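# Stand the fallen case back in its pallet spot, lid up

## Task

Five shut cases sit lid-up on the pallet at the +y end of the track, arranged as two rows of three places; one place is empty. The sixth case is lying on its side on the floor next to the track, a few metres toward -y. Put that case into the empty place with its lid (the taped face, with the side arrows pointing up) facing up. At the end, the five other cases must still be standing in their rows. Partial credit if the case is upright and lid-up but not in the place: more if it is on the pallet, less if it is on the floor or table. Lifting a fallen case off the floor is allowed as long as it finishes lid-up. Release it and move the tool away at the end; it only counts if it stays put without the robot holding it.

## Robot and tools

Robot: two arms, left_arm and right_arm, each with a four-cup vacuum tool. Each arm rides its own carriage on one shared track that runs along y at x = 0. left_rail carries left_arm and works on the +y half; right_rail carries right_arm on the -y half. An arm's base sits at x = 0, y = its carriage's position_m, z = 0.04 m, facing +x.

Scene frame (used by every reported pose): fixed to the table, z = 0 is the table top, +z up, +x the direction the arms face, +y to their left, y = 0 at the track middle. The table occupies x from 0.50 m and y from -0.90 to 0.90 m; everywhere else the floor is at z = -0.53 m. The pallet is near the +y end; the fallen case lies on the floor toward -y.

Cameras: cam_high, cam_low, cam_pallet_north (looks down at the -y end), cam_pallet_south (looks down at the +y end), cam_left_wrist, cam_right_wrist, all 504x504. In both pallet cameras +y runs roughly rightward in the image.

Tool execute_actions, argument actions: a list run in order. Each action is an object that may hold rows, steps, until and the device keys left_rail / right_rail. An empty list just reports state and images.
- rows: up to 15 rows, each applied for one control step of 1/30 s. Every row is a single list of 16 numbers, each in [-1, 1], covering both arms: left dx, dy, dz, rx, ry, rz, suction_a, suction_b, then the same eight for the right arm. dx..rz are an offset (not a pose) from that cup point's measured pose at the start of the action (for a call's first action, the pose last reported), expressed in the cup point's own axes. Each row is relative to that same start, not to the previous row. Scale: 1.0 = 0.6 m for dx, dy, dz and 180 degrees for rotation; rx, ry, rz form one rotation vector. Per step the commanded pose is clipped to within 100 mm and 16 degrees of the measured one. suction_a / suction_b: 0 = off, above 0.01 = on, and they persist, so resend the current values for an arm you want unchanged.
- steps: 1 to 450, at least the number of rows, default 15. After the last row the arm keeps heading for that row's target; give big moves enough steps, and send the remainder in a later action if cut short.
- until: stops the action early once all conditions hold, e.g. {"left_rail": {"position_status": ["!=", "moving"]}}; numbers need a comparison (=, !=, <, <=, >, >=). {"all": {"status": "ended"}} and {"any": {"status": "ended"}} are also allowed. It does not halt the arms.
- left_rail / right_rail: position_m is an absolute place on the track in metres (left_rail 0.6 to 3, right_rail -3 to -0.6); speed_m_s is top speed, 0.01 to 1 (starts at 1, keeps last value); {"stop": true} halts. Carriages accelerate/brake at 2 m/s2 and count as arrived within 0.6 mm. Rows never move a carriage, but a moving carriage shifts its arm's tool by the distance it drives. Send position_m, wait with until on position_status, and only then aim the tool at scene points. Any out-of-range value or unknown name rejects the whole call.

Tool zoom_image: camera (one of the six names) and region [x0, y0, x1, y1] in pixels of that camera's last image, at most 504 by 504, origin top-left.

Tool finished_scene: scene (integer 1 or 2). Irreversible; call only when the case stands lid-up unaided and the tool is clear.

Reading results: per arm, cup point position (m) and quaternion wxyz, plus velocities; Hand target = pose the controller is driving toward; Joint positions/velocities per arm (rail first, then six joints in rad); Wrist force/torque in the tool's axes (noisy, offset up to about 10 N, saturates near 200 N; "no reading" is fine). suction_measured_a/b: 0 to 1 vacuum level, about 0.83+ on airtight surfaces, lower on leaky cardboard, up to 1.3 s to settle; part_present_a/b flips to 1 above 0.09. "pose unreachable" means the clearance check altered or blocked a command; checks are stricter while a carriage moves. Rail position_status: moving, done, contact_stop (something blocked it; reread position once settled), time_out, stopped, stopped_with_arm (give its arm followable rows, then resend), stopped_for_other_arm (move the arms apart, wait 30 steps, resend). position_answer: taken or not_taken (resend once standing). Reported positions can be off, more at long reach.

Hand geometry: cups face the cup point's +z. Cups at x = ±62 mm and y = -104.5 mm (channel a) / +104.5 mm (channel b); footprint 227 x 312 mm; each cup 103 mm wide. Both cups of a channel must seal fully on a flat, smooth area, away from edges or holes; if one leaks, that channel holds nothing. Cups compress up to about 21 mm. Pull is roughly 381 N per cup at a reading of 0.7.

Handling advice: ramp offsets gradually (about +0.01 per row, 0.18 m/s) so a held case is not shaken loose; hold near the centre. To place: lower in tiny steps until contact, then in one action switch both channels off while backing the tool straight away. A cup sealed to the table pins the tool; switch it off. For handovers, the giver's suction goes off before the taker's goes on.

Avoid: the arms (including carriages, tools, cameras, held objects) striking or pressing each other; torque faults (limits 642, 642, 376, 93, 93, 93 N m, base to tool) and force faults (400 N outside force), which freeze the arm for 10 s; knocking anything out of the work area, which ends the scene; dropping, slamming or disturbing the five standing cases.

Each tool is called by a JSON object that holds its "method" and its "body".

## Session

{"method": "execute_actions", "body": {"actions": []}}

Scene clock: 0.00 s.
left_arm: end_effector_position=(+0.8504, +2.5556, +0.4402) suction_measured_a=0.00 part_present_a=0 suction_measured_b=0.00 part_present_b=0 end_effector_quat_wxyz=(+0.000, -0.001, +1.000, +0.000) end_effector_velocity=(+0.000, -0.000, -0.000) end_effector_angular_velocity=(+0.000, +0.000, -0.000) | right_arm: end_effector_position=(+0.8493, -2.4326, +0.4393) suction_measured_a=0.00 part_present_a=0 suction_measured_b=0.00 part_present_b=0 end_effector_quat_wxyz=(-0.001, -0.000, +1.000, +0.001) end_effector_velocity=(-0.000, +0.000, +0.000) end_effector_angular_velocity=(-0.000, -0.000, +0.000)
Joint positions: left_arm=[ 2.555 -0.238 -1.498  2.092 -2.165 -1.57   1.331] | right_arm=[-2.433 -0.24  -1.498  2.092 -2.163 -1.569  1.331]
Joint velocities: left_arm=[ 0. -0.  0. -0.  0. -0.  0.] | right_arm=[ 0.  0. -0.  0. -0. -0. -0.]
Wrist force (N, on the end effector, along its own x y z axes, offset not removed): no reading
Wrist torque (N m, same axes, about the end effector's origin, offset not removed): no reading
Hand target (left_arm): +0.850, +2.556, +0.440; +0.000, -0.001, +1.000, +0.000
Hand target (right_arm): +0.849, -2.433, +0.439; -0.001, -0.000, +1.000, +0.001
left_rail: position_m=2.555 position_m_goal=2.555 speed_m_s=1.00 position_status=done position_answer=taken refusals=0
right_rail: position_m=-2.433 position_m_goal=-2.433 speed_m_s=1.00 position_status=done position_answer=taken refusals=0

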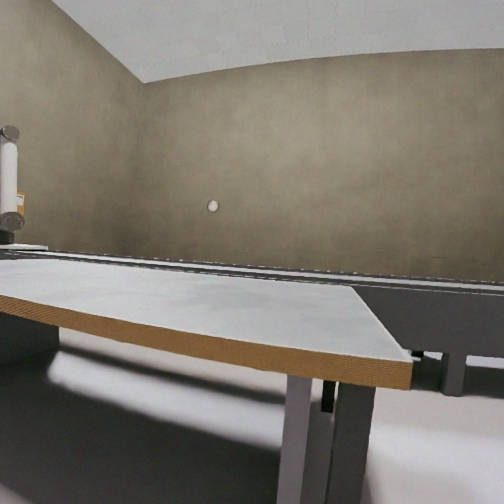

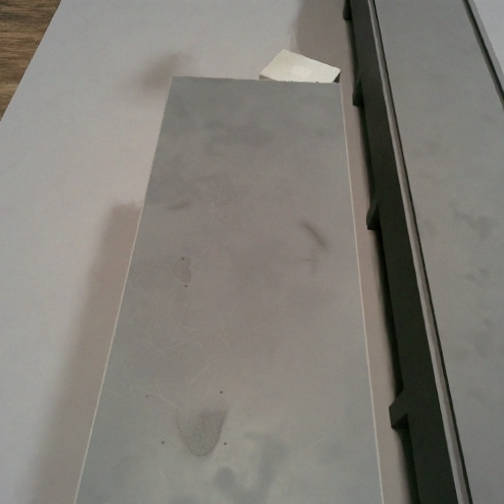

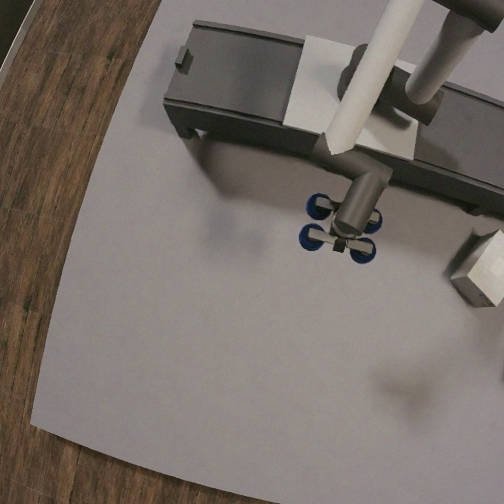

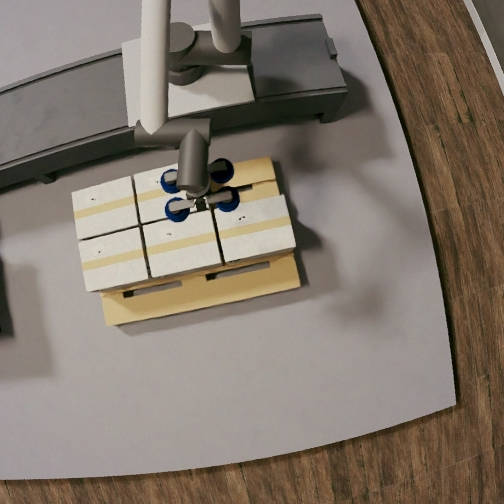

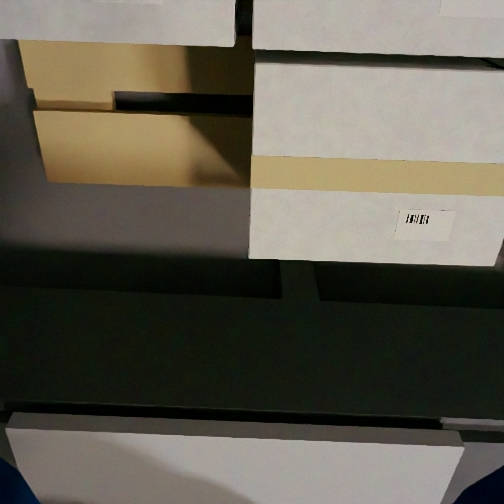

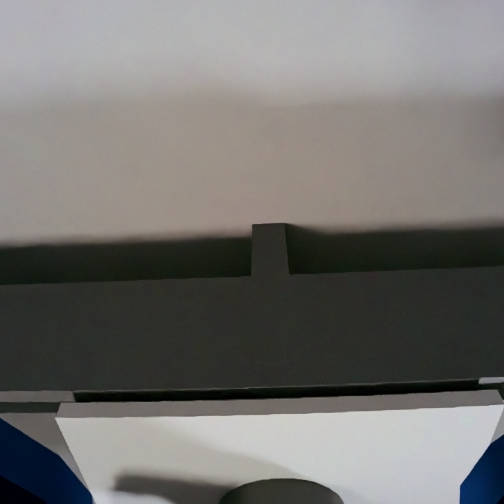

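{"method": "execute_actions", "body": {"actions": [{"right_rail":{"position_m":-1.3},"rows":[[0,0,0,0,0,0,0,0,-0.1,0,-0.05,0,0,0,0,0],[0,0,0,0,0,0,0,0,-0.4,0,-0.2,0,0,0,0,0]],"steps":70}]}}

Scene clock: 2.43 s.
left_arm: end_effector_position=(+0.8504, +2.5556, +0.4402) suction_measured_a=0.00 part_present_a=0 suction_measured_b=0.00 part_present_b=0 end_effector_quat_wxyz=(+0.000, -0.001, +1.000, +0.000) end_effector_velocity=(+0.000, -0.000, -0.000) end_effector_angular_velocity=(+0.000, +0.000, -0.000) | right_arm: end_effector_position=(+1.0894, -1.3003, +0.5592) suction_measured_a=0.00 part_present_a=0 suction_measured_b=0.00 part_present_b=0 end_effector_quat_wxyz=(-0.001, -0.000, +1.000, +0.001) end_effector_velocity=(-0.000, -0.000, -0.000) end_effector_angular_velocity=(+0.000, +0.000, -0.000)
Joint positions: left_arm=[ 2.555 -0.238 -1.498  2.092 -2.165 -1.57   1.331] | right_arm=[-1.3   -0.186 -1.3    1.663 -1.932 -1.569  1.384]
Joint velocities: left_arm=[ 0. -0.  0. -0.  0. -0. -0.] | right_arm=[ 0. -0. -0.  0.  0.  0.  0.]
Wrist force (N, on the end effector, along its own x y z axes, offset not removed): left_arm=[3.2 -7.9 -3.7] | right_arm=[-0.6 0.1 1.5]
Wrist torque (N m, same axes, about the end effector's origin, offset not removed): left_arm=[-0.90 -0.91 -0.46] | right_arm=[-0.08 0.48 0.11]
Hand target (left_arm): +0.850, +2.556, +0.440; +0.000, -0.001, +1.000, +0.000
Hand target (right_arm): +1.089, -1.300, +0.559; -0.001, -0.000, +1.000, +0.001
Off the commanded pose (left_arm): 0.000 m, 0 deg.
Off the commanded pose (right_arm): 0.000 m, 0 deg.
left_rail: position_m=2.555 position_m_goal=2.555 speed_m_s=1.00 position_status=done position_answer=taken refusals=0
right_rail: position_m=-1.300 position_m_goal=-1.300 speed_m_s=1.00 position_status=done position_answer=taken refusals=0
camera_calibration (this result's frames):
cam_left_wrist: T_world_to_cam=[[0.050411, -0.998677, -0.0101221, 2.51481], [-0.856075, -0.0484283, 0.514579, 0.651529], [-0.514388, -0.0172752, -0.857383, 0.960666], [0, 0, 0, 1]] pos_world=[0.925139, 2.55963, 0.513851]
cam_right_wrist: T_world_to_cam=[[-0.0533581, -0.998496, -0.0125995, -1.2299], [-0.835692, 0.0377445, 0.5479, 0.667343], [-0.5466, 0.0397642, -0.836449, 1.21706], [0, 0, 0, 1]] pos_world=[1.15732, -1.30163, 0.636878]

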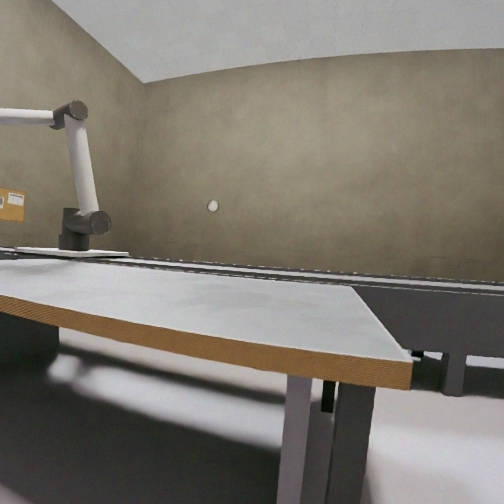

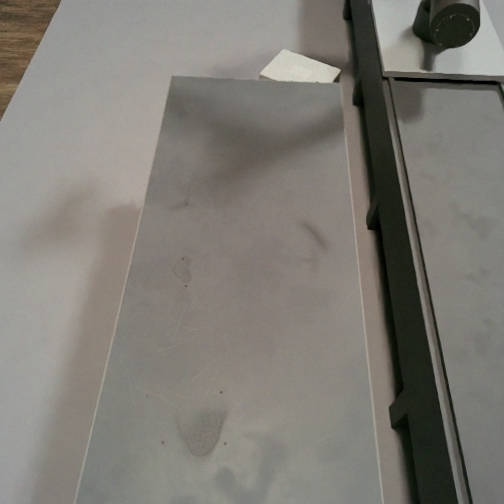

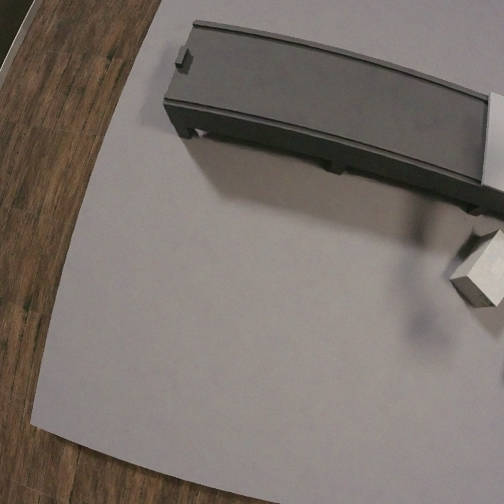

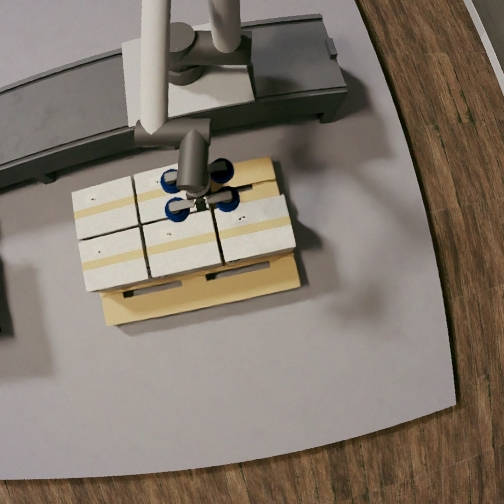

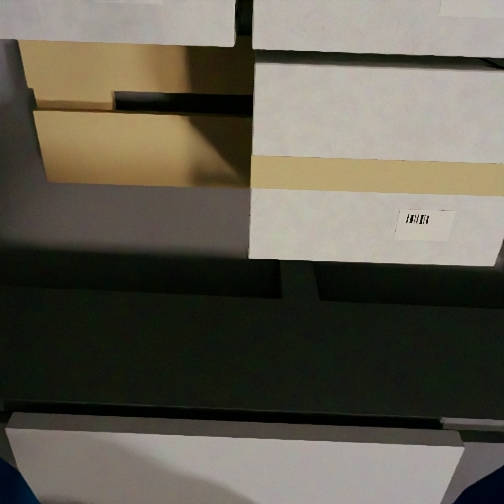

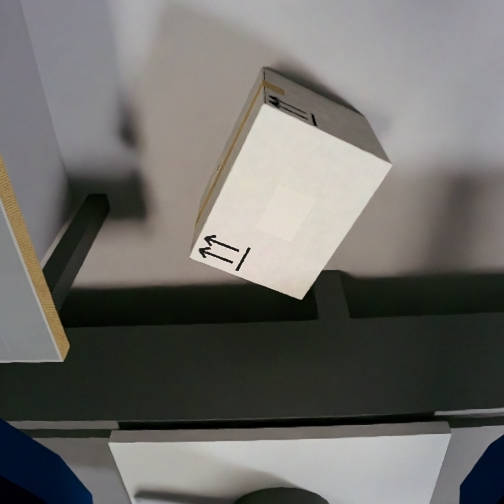

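{"method": "zoom_image", "body": {"camera": "cam_right_wrist", "region": [170, 50, 422, 310]}}

{"method": "zoom_image", "body": {"camera": "cam_pallet_south", "region": [60, 130, 312, 340]}}

Region (170, 50, 422, 310) of cam_right_wrist's 504x504 image, scaled by 1.938, with more detail than that image has; it fills the left 488 columns of this view, and the rest is white.

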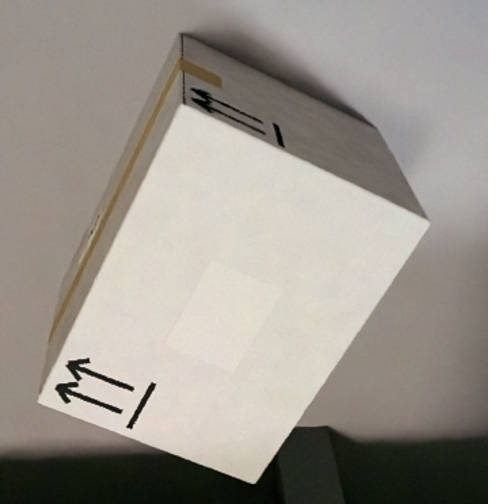

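Region (60, 130, 312, 340) of cam_pallet_south's 504x504 image, scaled by 2.000, with more detail than that image has.

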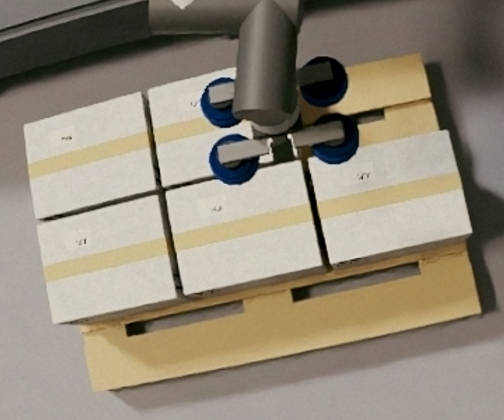

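{"method": "execute_actions", "body": {"actions": [{"right_rail":{"position_m":-1.9},"left_rail":{"position_m":1.2},"rows":[[0,0,0,0,0,0,0,0,0.693,0.953,0.5,0,0,-0.344,0,0]],"steps":75},{"rows":[[0,0,0,0,0,0,0,0,0,0,0.3,0,0,0,0,0]],"steps":30}]}}

Scene clock: 7.10 s.
left_arm: end_effector_position=(+0.8504, +1.2011, +0.4402) suction_measured_a=0.00 part_present_a=0 suction_measured_b=0.00 part_present_b=0 end_effector_quat_wxyz=(+0.000, -0.001, +1.000, +0.000) end_effector_velocity=(-0.000, +0.000, -0.000) end_effector_angular_velocity=(-0.000, +0.000, -0.000) | right_arm: end_effector_position=(+0.6736, -1.3289, +0.0795) suction_measured_a=0.00 part_present_a=0 suction_measured_b=0.00 part_present_b=0 end_effector_quat_wxyz=(-0.001, -0.515, +0.857, +0.001) end_effector_velocity=(+0.000, +0.000, -0.001) end_effector_angular_velocity=(+0.000, -0.001, +0.000)
Joint positions: left_arm=[ 1.2   -0.238 -1.498  2.092 -2.165 -1.57   1.331] | right_arm=[-1.9    0.473 -1.077  2.234 -2.726 -1.569  0.963]
Joint velocities: left_arm=[ 0.  0.  0.  0. -0. -0.  0.] | right_arm=[ 0.     0.     0.002 -0.    -0.002  0.     0.   ]
Wrist force (N, on the end effector, along its own x y z axes, offset not removed): left_arm=[0.1 -8.2 2.4] | right_arm=[-2.8 3.6 1.5]
Wrist torque (N m, same axes, about the end effector's origin, offset not removed): left_arm=[-0.79 -0.45 -0.38] | right_arm=[0.47 0.89 0.22]
Hand target (left_arm): +0.850, +1.201, +0.440; +0.000, -0.001, +1.000, +0.000
Hand target (right_arm): +0.674, -1.329, +0.079; -0.001, -0.515, +0.857, +0.001
Off the commanded pose (left_arm): 0.000 m, 0 deg.
Off the commanded pose (right_arm): 0.000 m, 0 deg.
left_rail: position_m=1.200 position_m_goal=1.200 speed_m_s=1.00 position_status=done position_answer=taken refusals=0
right_rail: position_m=-1.900 position_m_goal=-1.900 speed_m_s=1.00 position_status=done position_answer=taken refusals=0
camera_calibration (this result's frames):
cam_left_wrist: T_world_to_cam=[[0.0503904, -0.998678, -0.0101218, 1.16204], [-0.856076, -0.0484105, 0.514578, 0.585909], [-0.514388, -0.0172648, -0.857384, 0.937253], [0, 0, 0, 1]] pos_world=[0.925139, 1.20505, 0.513851]
cam_right_wrist: T_world_to_cam=[[0.855828, -0.517089, -0.0133509, -1.25928], [-0.426575, -0.720147, 0.547196, -0.698927], [-0.292563, -0.46261, -0.836898, -0.248993], [0, 0, 0, 1]] pos_world=[0.706738, -1.26968, 0.157256]

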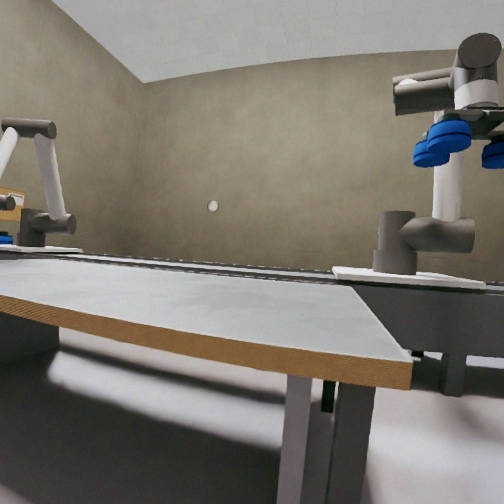

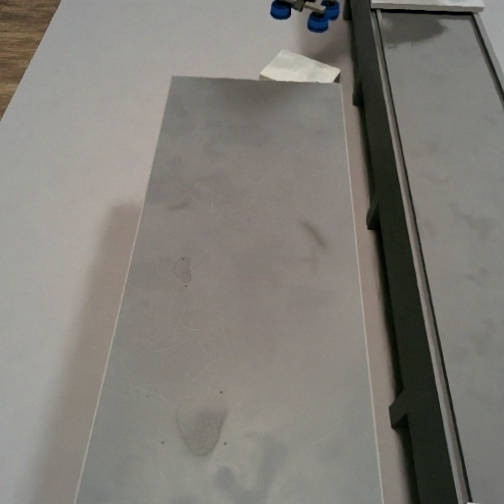

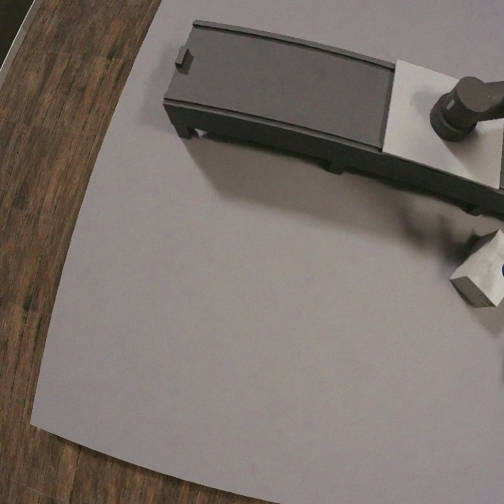

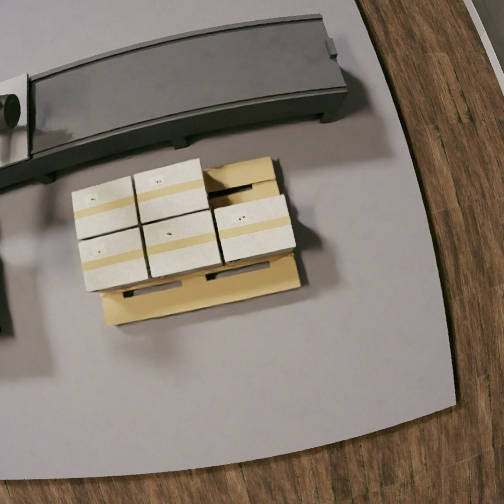

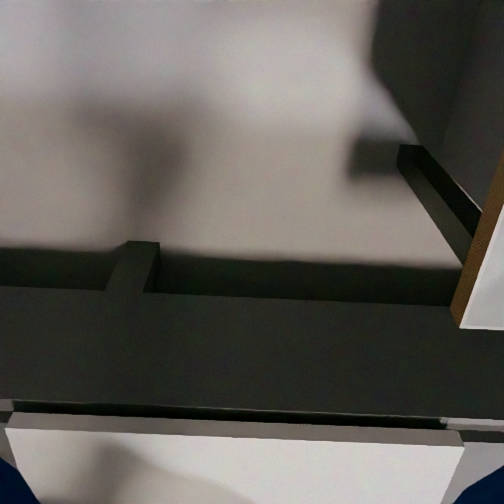

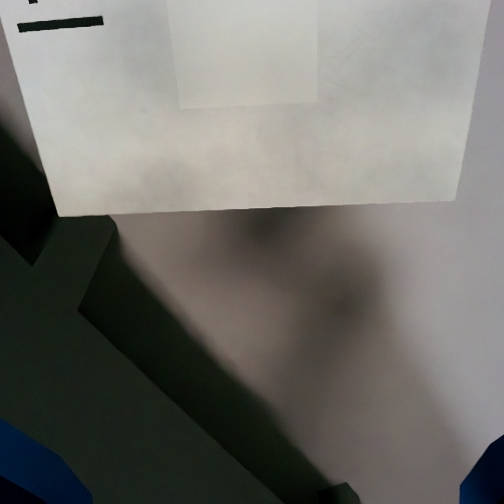

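{"method": "execute_actions", "body": {"actions": [{"rows":[[0,0,0,0,0,0,0,0,0,0.022,0.49,0,0,0,0,0]],"steps":36},{"rows":[[0,0,0,0,0,0,0,0,0,0,0.01,0,0,0,0,0],[0,0,0,0,0,0,0,0,0,0,0.015,0,0,0,0,0],[0,0,0,0,0,0,0,0,0,0,0.02,0,0,0,0,0],[0,0,0,0,0,0,0,0,0,0,0.025,0,0,0,0,0],[0,0,0,0,0,0,0,0,0,0,0.03,0,0,0,0,0],[0,0,0,0,0,0,0,0,0,0,0.035,0,0,0,1,1],[0,0,0,0,0,0,0,0,0,0,0.04,0,0,0,1,1],[0,0,0,0,0,0,0,0,0,0,0.045,0,0,0,1,1],[0,0,0,0,0,0,0,0,0,0,0.05,0,0,0,1,1]],"steps":40}]}}

Scene clock: 9.87 s.
left_arm: end_effector_position=(+0.8504, +1.2011, +0.4402) suction_measured_a=0.00 part_present_a=0 suction_measured_b=0.00 part_present_b=0 end_effector_quat_wxyz=(+0.000, -0.001, +1.000, +0.000) end_effector_velocity=(-0.000, +0.000, +0.000) end_effector_angular_velocity=(-0.000, -0.000, -0.000) | right_arm: end_effector_position=(+0.6620, -1.3226, -0.2440) suction_measured_a=0.91 part_present_a=1 suction_measured_b=0.91 part_present_b=1 end_effector_quat_wxyz=(-0.001, -0.515, +0.857, +0.001) end_effector_velocity=(-0.000, -0.000, -0.000) end_effector_angular_velocity=(-0.000, +0.000, +0.000)
Joint positions: left_arm=[ 1.2   -0.238 -1.498  2.092 -2.165 -1.57   1.331] | right_arm=[-1.9    0.486 -0.615  2.196 -3.15  -1.569  0.975]
Joint velocities: left_arm=[ 0.  0. -0.  0. -0.  0.  0.] | right_arm=[ 0. -0.  0.  0.  0. -0. -0.]
Wrist force (N, on the end effector, along its own x y z axes, offset not removed): left_arm=[4.4 -9.7 -1.1] | right_arm=[-3.8 -1.1 -56.3]
Wrist torque (N m, same axes, about the end effector's origin, offset not removed): left_arm=[-0.99 -1.05 -0.54] | right_arm=[1.39 0.10 0.10]
Hand target (left_arm): +0.850, +1.201, +0.440; +0.000, -0.001, +1.000, +0.000
Hand target (right_arm): +0.662, -1.323, -0.244; -0.001, -0.515, +0.857, +0.001
Off the commanded pose (left_arm): 0.000 m, 0 deg.
Off the commanded pose (right_arm): 0.000 m, 0 deg.
left_rail: position_m=1.200 position_m_goal=1.200 speed_m_s=1.00 position_status=done position_answer=taken refusals=0
right_rail: position_m=-1.900 position_m_goal=-1.900 speed_m_s=1.00 position_status=done position_answer=taken refusals=0
camera_calibration (this result's frames):
cam_left_wrist: T_world_to_cam=[[0.0503905, -0.998678, -0.0101221, 1.16204], [-0.856076, -0.0484107, 0.514578, 0.58591], [-0.514388, -0.0172646, -0.857384, 0.937253], [0, 0, 0, 1]] pos_world=[0.925139, 1.20505, 0.513851]
cam_right_wrist: T_world_to_cam=[[0.855864, -0.517032, -0.0132027, -1.25034], [-0.426656, -0.72023, 0.547023, -0.522409], [-0.292337, -0.462544, -0.837014, -0.52033], [0, 0, 0, 1]] pos_world=[0.695124, -1.2634, -0.166262]

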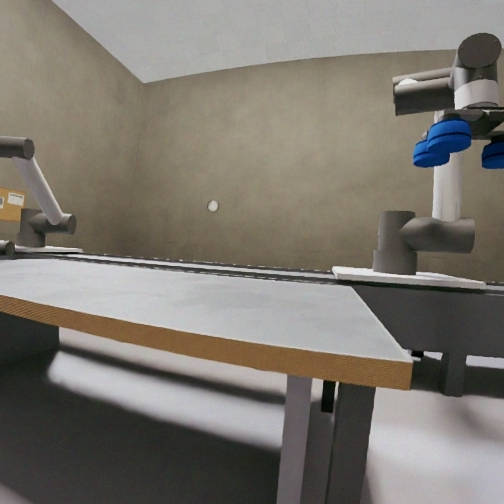

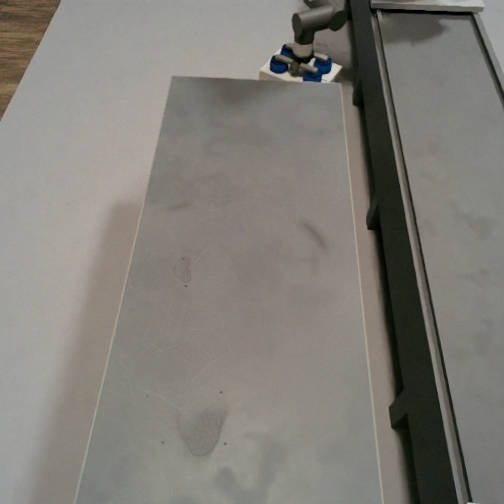

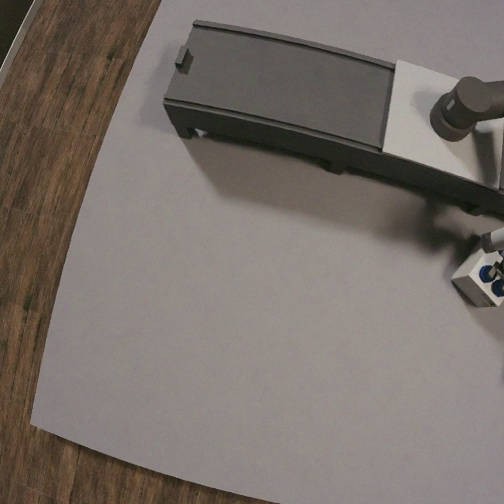

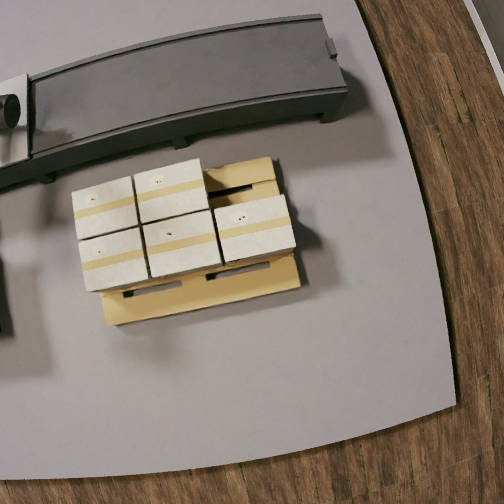

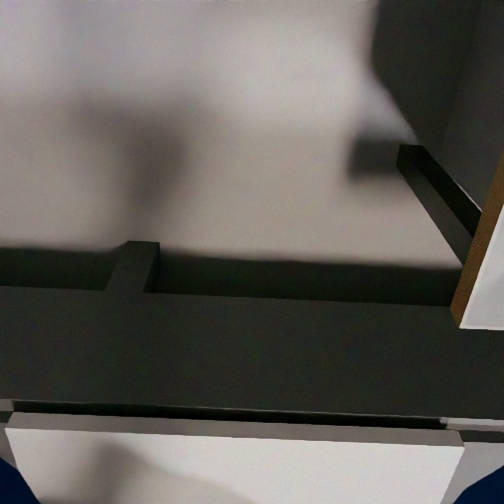

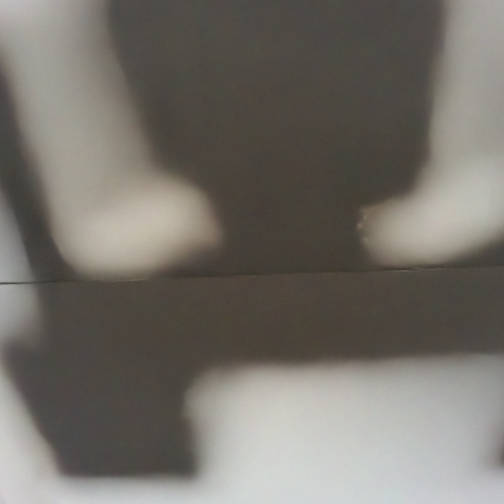

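{"method": "execute_actions", "body": {"actions": [{"rows":[[0,0,0,0,0,0,0,0,0,0,-0.01,0,0,0,1,1],[0,0,0,0,0,0,0,0,0,0,-0.02,0,0,0,1,1],[0,0,0,0,0,0,0,0,0,0,-0.035,0,0,0,1,1],[0,0,0,0,0,0,0,0,0,0,-0.05,0,0,0,1,1],[0,0,0,0,0,0,0,0,0,0,-0.07,0,0,0,1,1],[0,0,0,0,0,0,0,0,0,0,-0.09,0,0,0,1,1],[0,0,0,0,0,0,0,0,0,0,-0.12,0,0,0,1,1],[0,0,0,0,0,0,0,0,0,-0.01,-0.15,0,0,-0.01,1,1],[0,0,0,0,0,0,0,0,-0.01,-0.02,-0.18,0,0,-0.02,1,1],[0,0,0,0,0,0,0,0,-0.015,-0.03,-0.22,0,0,-0.035,1,1],[0,0,0,0,0,0,0,0,-0.02,-0.04,-0.26,0,0,-0.05,1,1],[0,0,0,0,0,0,0,0,-0.025,-0.05,-0.3,0,0,-0.07,1,1],[0,0,0,0,0,0,0,0,-0.149,-0.28,-1,0,0,-0.156,1,1]],"steps":55},{"right_rail":{"position_m":-2.1,"speed_m_s":0.3},"rows":[[0,0,0,0,0,0,0,0,-0.02,0,-0.01,0,0,0,1,1],[0,0,0,0,0,0,0,0,-0.04,0,-0.02,0,0,0,1,1],[0,0,0,0,0,0,0,0,-0.07,0,-0.03,0,0,0,1,1],[0,0,0,0,0,0,0,0,-0.1,0,-0.04,0,0,0,1,1],[0,0,0,0,0,0,0,0,-0.14,0,-0.05,0,0,0,1,1],[0,0,0,0,0,0,0,0,-1,0,-0.1,0,0,0,1,1]],"steps":50}]}}

Scene clock: 13.80 s.
left_arm: end_effector_position=(+0.8504, +1.2011, +0.4402) suction_measured_a=0.00 part_present_a=0 suction_measured_b=0.00 part_present_b=0 end_effector_quat_wxyz=(+0.000, -0.001, +1.000, +0.000) end_effector_velocity=(-0.000, +0.000, +0.000) end_effector_angular_velocity=(+0.000, -0.000, +0.000) | right_arm: end_effector_position=(+0.8520, -0.9247, +0.4149) suction_measured_a=0.93 part_present_a=1 suction_measured_b=0.93 part_present_b=1 end_effector_quat_wxyz=(+0.001, +0.707, -0.707, -0.001) end_effector_velocity=(+0.006, +0.013, +0.001) end_effector_angular_velocity=(-0.005, +0.004, -0.001)
Joint positions: left_arm=[ 1.2   -0.238 -1.498  2.092 -2.165 -1.57   1.331] | right_arm=[-2.1    0.804 -0.831  1.124 -1.862 -1.569  0.804]
Joint velocities: left_arm=[ 0.  0. -0.  0. -0.  0. -0.] | right_arm=[ 0.     0.004  0.019 -0.038  0.025 -0.001  0.005]
Wrist force (N, on the end effector, along its own x y z axes, offset not removed): left_arm=[2.2 -6.6 -0.7] | right_arm=[-2.7 -2.5 -55.5]
Wrist torque (N m, same axes, about the end effector's origin, offset not removed): left_arm=[-0.61 -0.75 -0.39] | right_arm=[1.24 -0.12 0.01]
Hand target (left_arm): +0.850, +1.201, +0.440; +0.000, -0.001, +1.000, +0.000
Hand target (right_arm): +0.853, -0.923, +0.415; +0.001, +0.707, -0.707, -0.001
Off the commanded pose (left_arm): 0.000 m, 0 deg.
Off the commanded pose (right_arm): 0.002 m, 0 deg.
left_rail: position_m=1.200 position_m_goal=1.200 speed_m_s=1.00 position_status=done position_answer=taken refusals=0
right_rail: position_m=-2.100 position_m_goal=-2.100 speed_m_s=0.30 position_status=done position_answer=taken refusals=0
camera_calibration (this result's frames):
cam_left_wrist: T_world_to_cam=[[0.0503904, -0.998678, -0.010122, 1.16204], [-0.856076, -0.0484105, 0.514579, 0.585909], [-0.514388, -0.0172647, -0.857383, 0.937253], [0, 0, 0, 1]] pos_world=[0.925139, 1.20505, 0.513851]
cam_right_wrist: T_world_to_cam=[[0.998499, -0.0532759, -0.0127027, -0.891454], [-0.0377037, -0.836857, 0.546122, -0.95404], [-0.0397255, -0.544823, -0.837609, -0.0202925], [0, 0, 0, 1]] pos_world=[0.853339, -0.856944, 0.492701]

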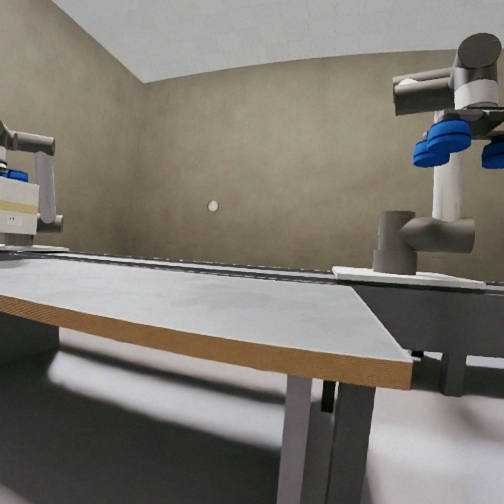

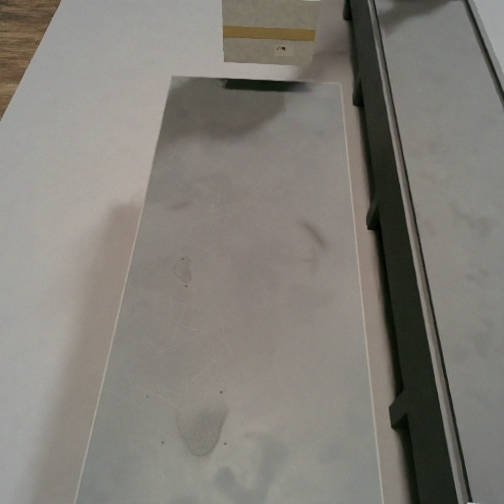

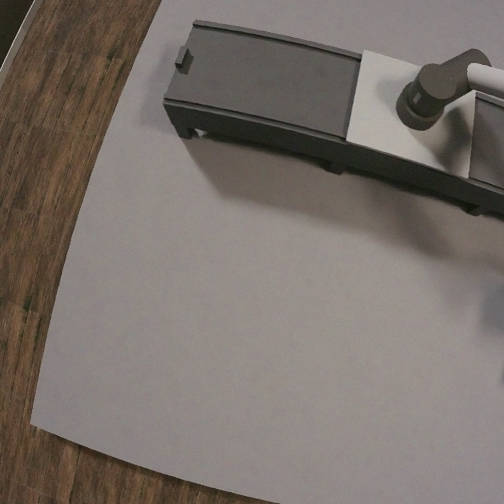

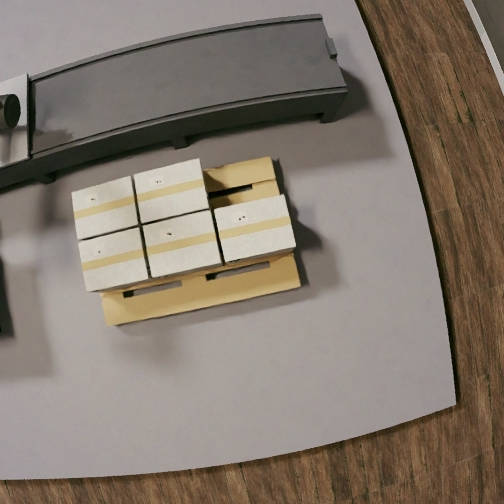

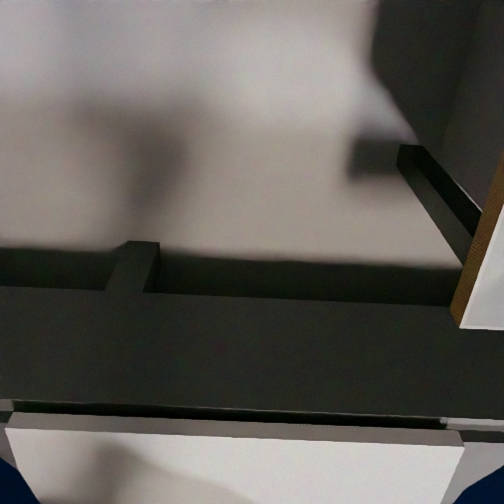

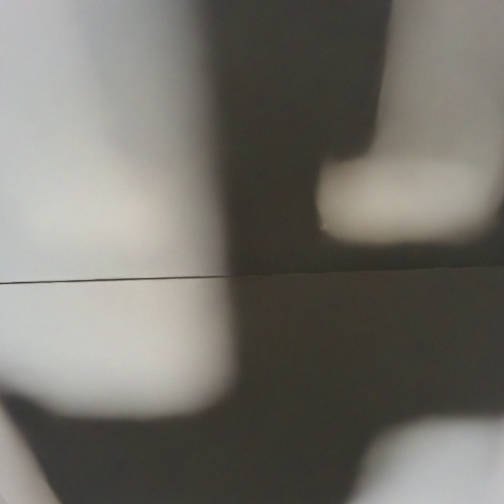

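{"method": "execute_actions", "body": {"actions": [{"left_rail":{"position_m":0.6},"rows":[[0,-0.02,0,0,0,0.01,0,0,-0.005,0,0,0,-0.01,0,1,1],[0,-0.04,0,0,0,0.02,0,0,-0.01,0,0,0,-0.02,0,1,1],[0,-0.07,0,0,0,0.03,0,0,-0.015,0,0,0,-0.03,0,1,1],[0,-0.1,0,0,0,0.05,0,0,-0.025,0,0,0,-0.045,0,1,1],[0,-0.14,0,0,0,0.07,0,0,-0.035,0,0,0,-0.06,0,1,1],[0,-0.18,0,0,0,0.09,0,0,-0.045,0,0,0,-0.08,0,1,1],[0,-0.22,0,0,0,0.11,0,0,-0.055,0,0,0,-0.1,0,1,1],[0,-0.26,0,0,0,0.13,0,0,-0.065,0,0,0,-0.12,0,1,1],[0,-0.3,0,0,0,0.15,0,0,-0.075,0,0,0,-0.14,0,1,1],[0,-0.34,0,0,0,0.17,0,0,-0.085,0,0,0,-0.16,0,1,1],[0,-0.38,0,0,0,0.19,0,0,-0.095,0,0,0,-0.18,0,1,1],[0,-0.42,0,0,0,0.21,0,0,-0.105,0,0,0,-0.2,0,1,1],[0,-0.46,0,0,0,0.23,0,0,-0.115,0,0,0,-0.22,0,1,1],[0,-0.5,0,0,0,0.25,0,0,-0.125,0,0,0,-0.24,0,1,1],[0,-0.8,-0.1,0,0,0.5,0,0,-0.25,0,0,0,-0.5,0,1,1]],"steps":60}]}}

Scene clock: 16.00 s.
left_arm: end_effector_position=(+0.8509, +0.1208, +0.5002) suction_measured_a=0.00 part_present_a=0 suction_measured_b=0.00 part_present_b=0 end_effector_quat_wxyz=(+0.000, +0.706, +0.708, +0.001) end_effector_velocity=(+0.000, -0.000, +0.000) end_effector_angular_velocity=(-0.000, +0.000, -0.001) | right_arm: end_effector_position=(+0.8526, -0.7747, +0.4150) suction_measured_a=0.93 part_present_a=1 suction_measured_b=0.93 part_present_b=1 end_effector_quat_wxyz=(+0.499, -0.501, +0.500, +0.500) end_effector_velocity=(+0.001, +0.001, +0.001) end_effector_angular_velocity=(+0.014, +0.002, -0.006)
Joint positions: left_arm=[ 0.6   -0.72  -1.396  1.876 -2.052 -1.57   2.419] | right_arm=[-2.1    0.732 -0.515  1.172 -3.795 -0.731  1.567]
Joint velocities: left_arm=[ 0.    -0.     0.    -0.     0.    -0.     0.001] | right_arm=[ 0.     0.001  0.006 -0.008 -0.019 -0.007  0.018]
Wrist force (N, on the end effector, along its own x y z axes, offset not removed): left_arm=[0.2 -7.4 -0.3] | right_arm=[-55.1 2.5 -1.3]
Wrist torque (N m, same axes, about the end effector's origin, offset not removed): left_arm=[-0.79 -0.43 -0.43] | right_arm=[0.34 -7.25 -1.31]
Hand target (left_arm): +0.851, +0.121, +0.500; +0.000, +0.706, +0.708, +0.001
Hand target (right_arm): +0.853, -0.774, +0.415; +0.500, -0.501, +0.500, +0.500
Off the commanded pose (left_arm): 0.001 m, 0 deg.
Off the commanded pose (right_arm): 0.001 m, 0 deg.
left_rail: position_m=0.600 position_m_goal=0.600 speed_m_s=1.00 position_status=done position_answer=taken refusals=0
right_rail: position_m=-2.100 position_m_goal=-2.100 speed_m_s=0.30 position_status=done position_answer=taken refusals=0
camera_calibration (this result's frames):
cam_left_wrist: T_world_to_cam=[[-0.998672, -0.0504799, -0.0102533, 0.861948], [-0.0485353, 0.855487, 0.515545, -0.29357], [-0.0172531, 0.515358, -0.856801, 0.482705], [0, 0, 0, 1]] pos_world=[0.854883, 0.0458904, 0.573769]
cam_right_wrist: T_world_to_cam=[[0.998515, 0.0121109, -0.0531125, -0.8166], [-0.0377934, -0.54817, -0.835512, -0.0314349], [-0.0392335, 0.836279, -0.546899, 1.01039], [0, 0, 0, 1]] pos_world=[0.853841, -0.852307, 0.482943]

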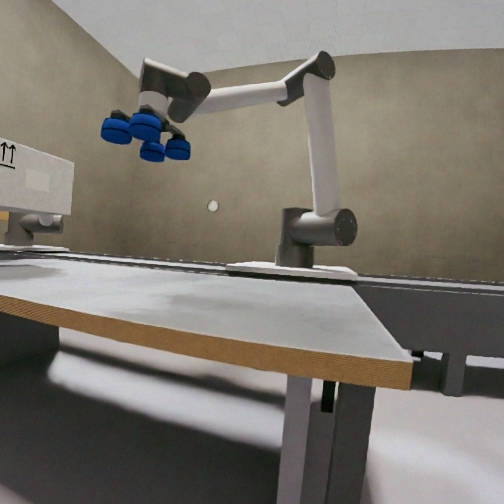

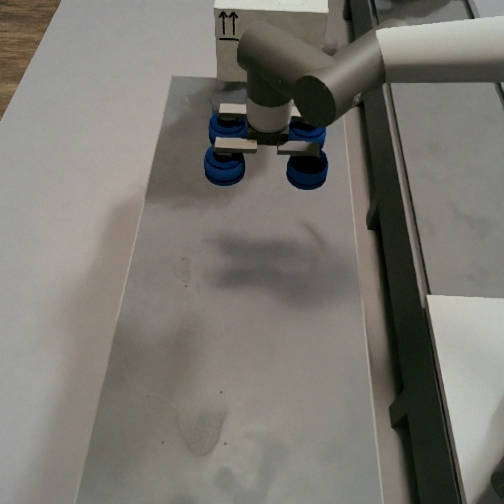

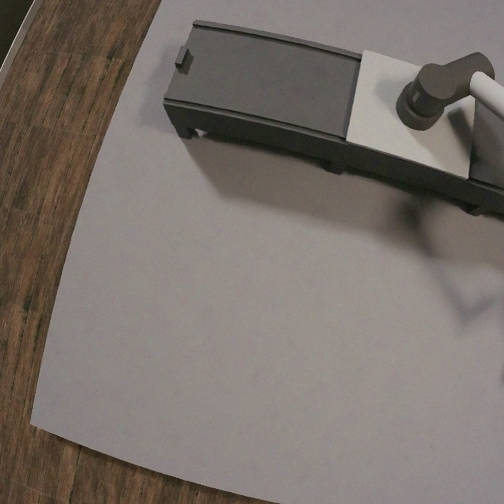

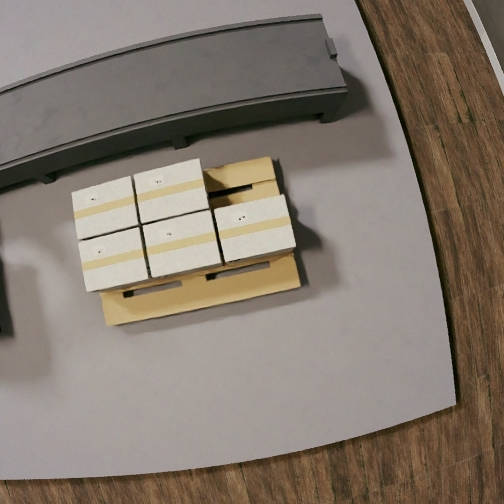

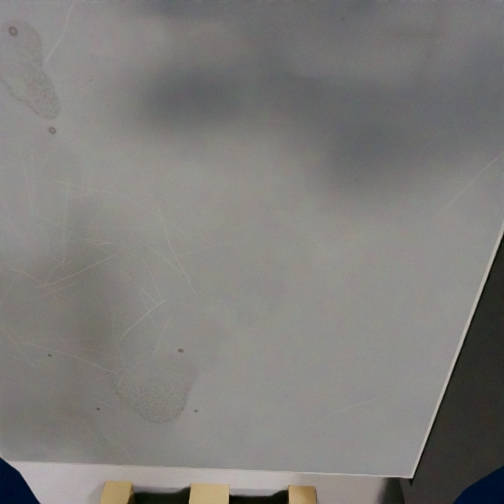

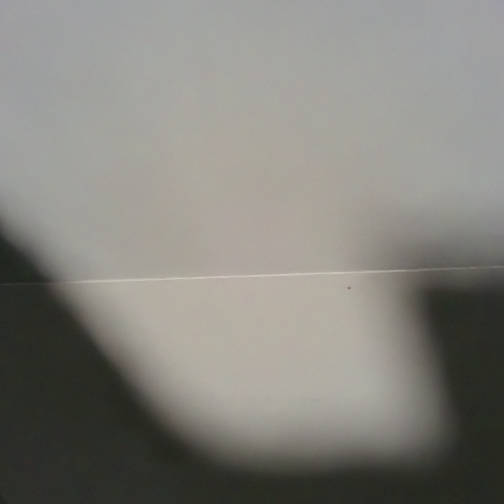

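{"method": "execute_actions", "body": {"actions": [{"rows":[[0,0,0,0,0,0,0,0,0.02,0,0,0,0,0,1,1],[0,0,0,0,0,0,0,0,0.05,0,0,0,0,0,1,1],[0,0,0,0,0,0,0,0,0.09,0,0,0,0,0,1,1],[0,0,0,0,0,0,0,0,0.42,0,0,0,0,0,1,1]],"steps":32},{"rows":[[0,0,0,0,0,0,0,0,0.004,0,0,0,0,0,1,1],[0,0,0,0,0,0,0,0,0.008,0,0,0,0,0,1,1],[0,0,0,0,0,0,0,0,0.012,0,0,0,0,0,1,1],[0,0,0,0,0,0,0,0,0.016,0,0,0,0,0,1,1],[0,0,0,0,0,0,0,0,0.02,0,0,0,0,0,1,1]],"steps":15}]}}

Scene clock: 17.67 s.
left_arm: end_effector_position=(+0.8509, +0.1207, +0.5002) suction_measured_a=0.00 part_present_a=0 suction_measured_b=0.00 part_present_b=0 end_effector_quat_wxyz=(+0.000, +0.706, +0.708, +0.001) end_effector_velocity=(+0.000, -0.000, -0.000) end_effector_angular_velocity=(+0.000, +0.000, +0.000) | right_arm: end_effector_position=(+0.8529, -0.7750, +0.1524) suction_measured_a=0.93 part_present_a=1 suction_measured_b=0.93 part_present_b=1 end_effector_quat_wxyz=(+0.500, -0.501, +0.500, +0.499) end_effector_velocity=(+0.000, +0.000, -0.003) end_effector_angular_velocity=(+0.000, -0.000, +0.000)
Joint positions: left_arm=[ 0.6   -0.72  -1.396  1.876 -2.052 -1.57   2.419] | right_arm=[-2.1    0.732 -0.29   1.102 -3.951 -0.731  1.567]
Joint velocities: left_arm=[ 0. -0.  0. -0.  0. -0. -0.] | right_arm=[ 0.     0.     0.003 -0.003 -0.001 -0.    -0.   ]
Wrist force (N, on the end effector, along its own x y z axes, offset not removed): left_arm=[2.2 -7.8 -2.8] | right_arm=[-94.0 6.3 -6.3]
Wrist torque (N m, same axes, about the end effector's origin, offset not removed): left_arm=[-0.78 -0.91 -0.32] | right_arm=[0.19 -7.40 -7.01]
Hand target (left_arm): +0.851, +0.121, +0.500; +0.000, +0.706, +0.708, +0.001
Hand target (right_arm): +0.853, -0.775, +0.151; +0.499, -0.501, +0.500, +0.499
Off the commanded pose (left_arm): 0.000 m, 0 deg.
Off the commanded pose (right_arm): 0.001 m, 0 deg.
left_rail: position_m=0.600 position_m_goal=0.600 speed_m_s=1.00 position_status=done position_answer=taken refusals=0
right_rail: position_m=-2.100 position_m_goal=-2.100 speed_m_s=0.30 position_status=done position_answer=taken refusals=0
camera_calibration (this result's frames):
cam_left_wrist: T_world_to_cam=[[-0.998674, -0.0504538, -0.0102454, 0.861941], [-0.048509, 0.855489, 0.515544, -0.293584], [-0.0172464, 0.515357, -0.856802, 0.482706], [0, 0, 0, 1]] pos_world=[0.854882, 0.0458802, 0.57377]
cam_right_wrist: T_world_to_cam=[[0.998553, 0.0120765, -0.0524037, -0.831056], [-0.0372386, -0.547751, -0.835812, -0.251091], [-0.0387979, 0.836554, -0.546509, 0.866859], [0, 0, 0, 1]] pos_world=[0.854136, -0.852674, 0.22033]

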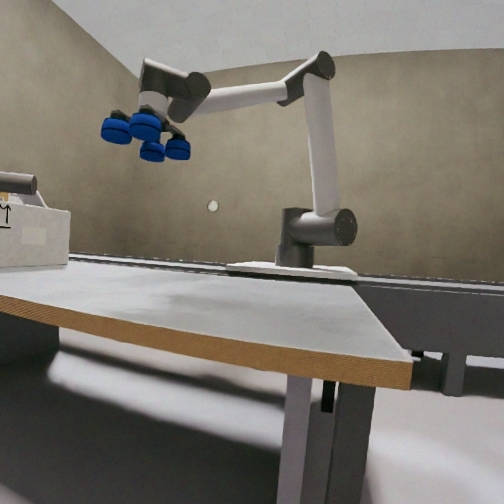

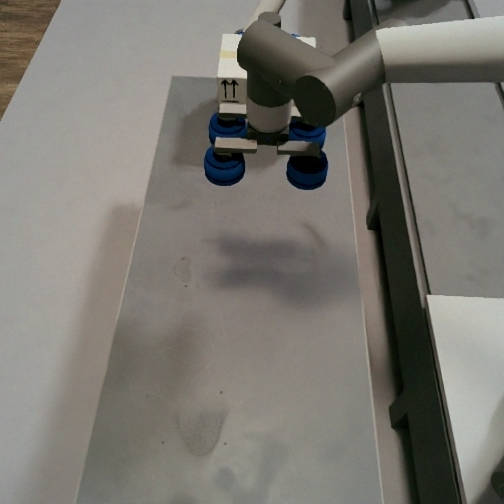

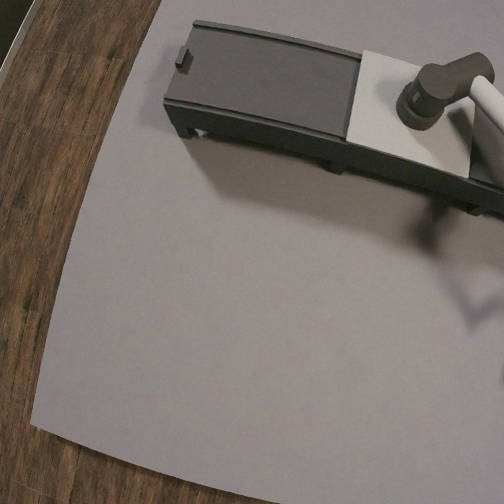

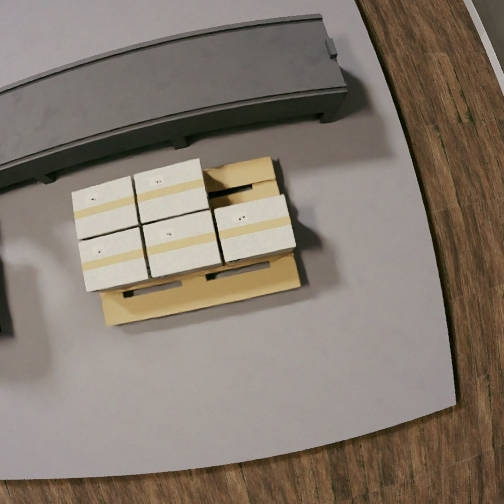

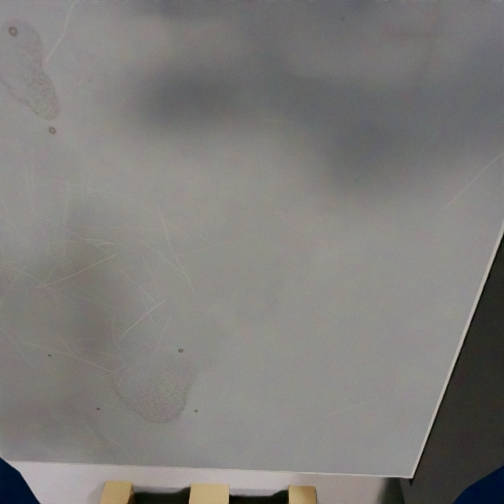

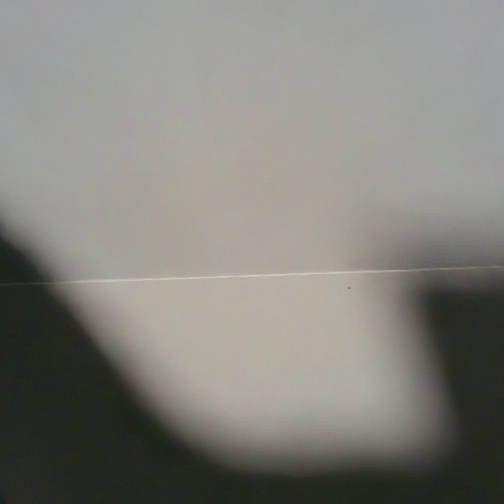

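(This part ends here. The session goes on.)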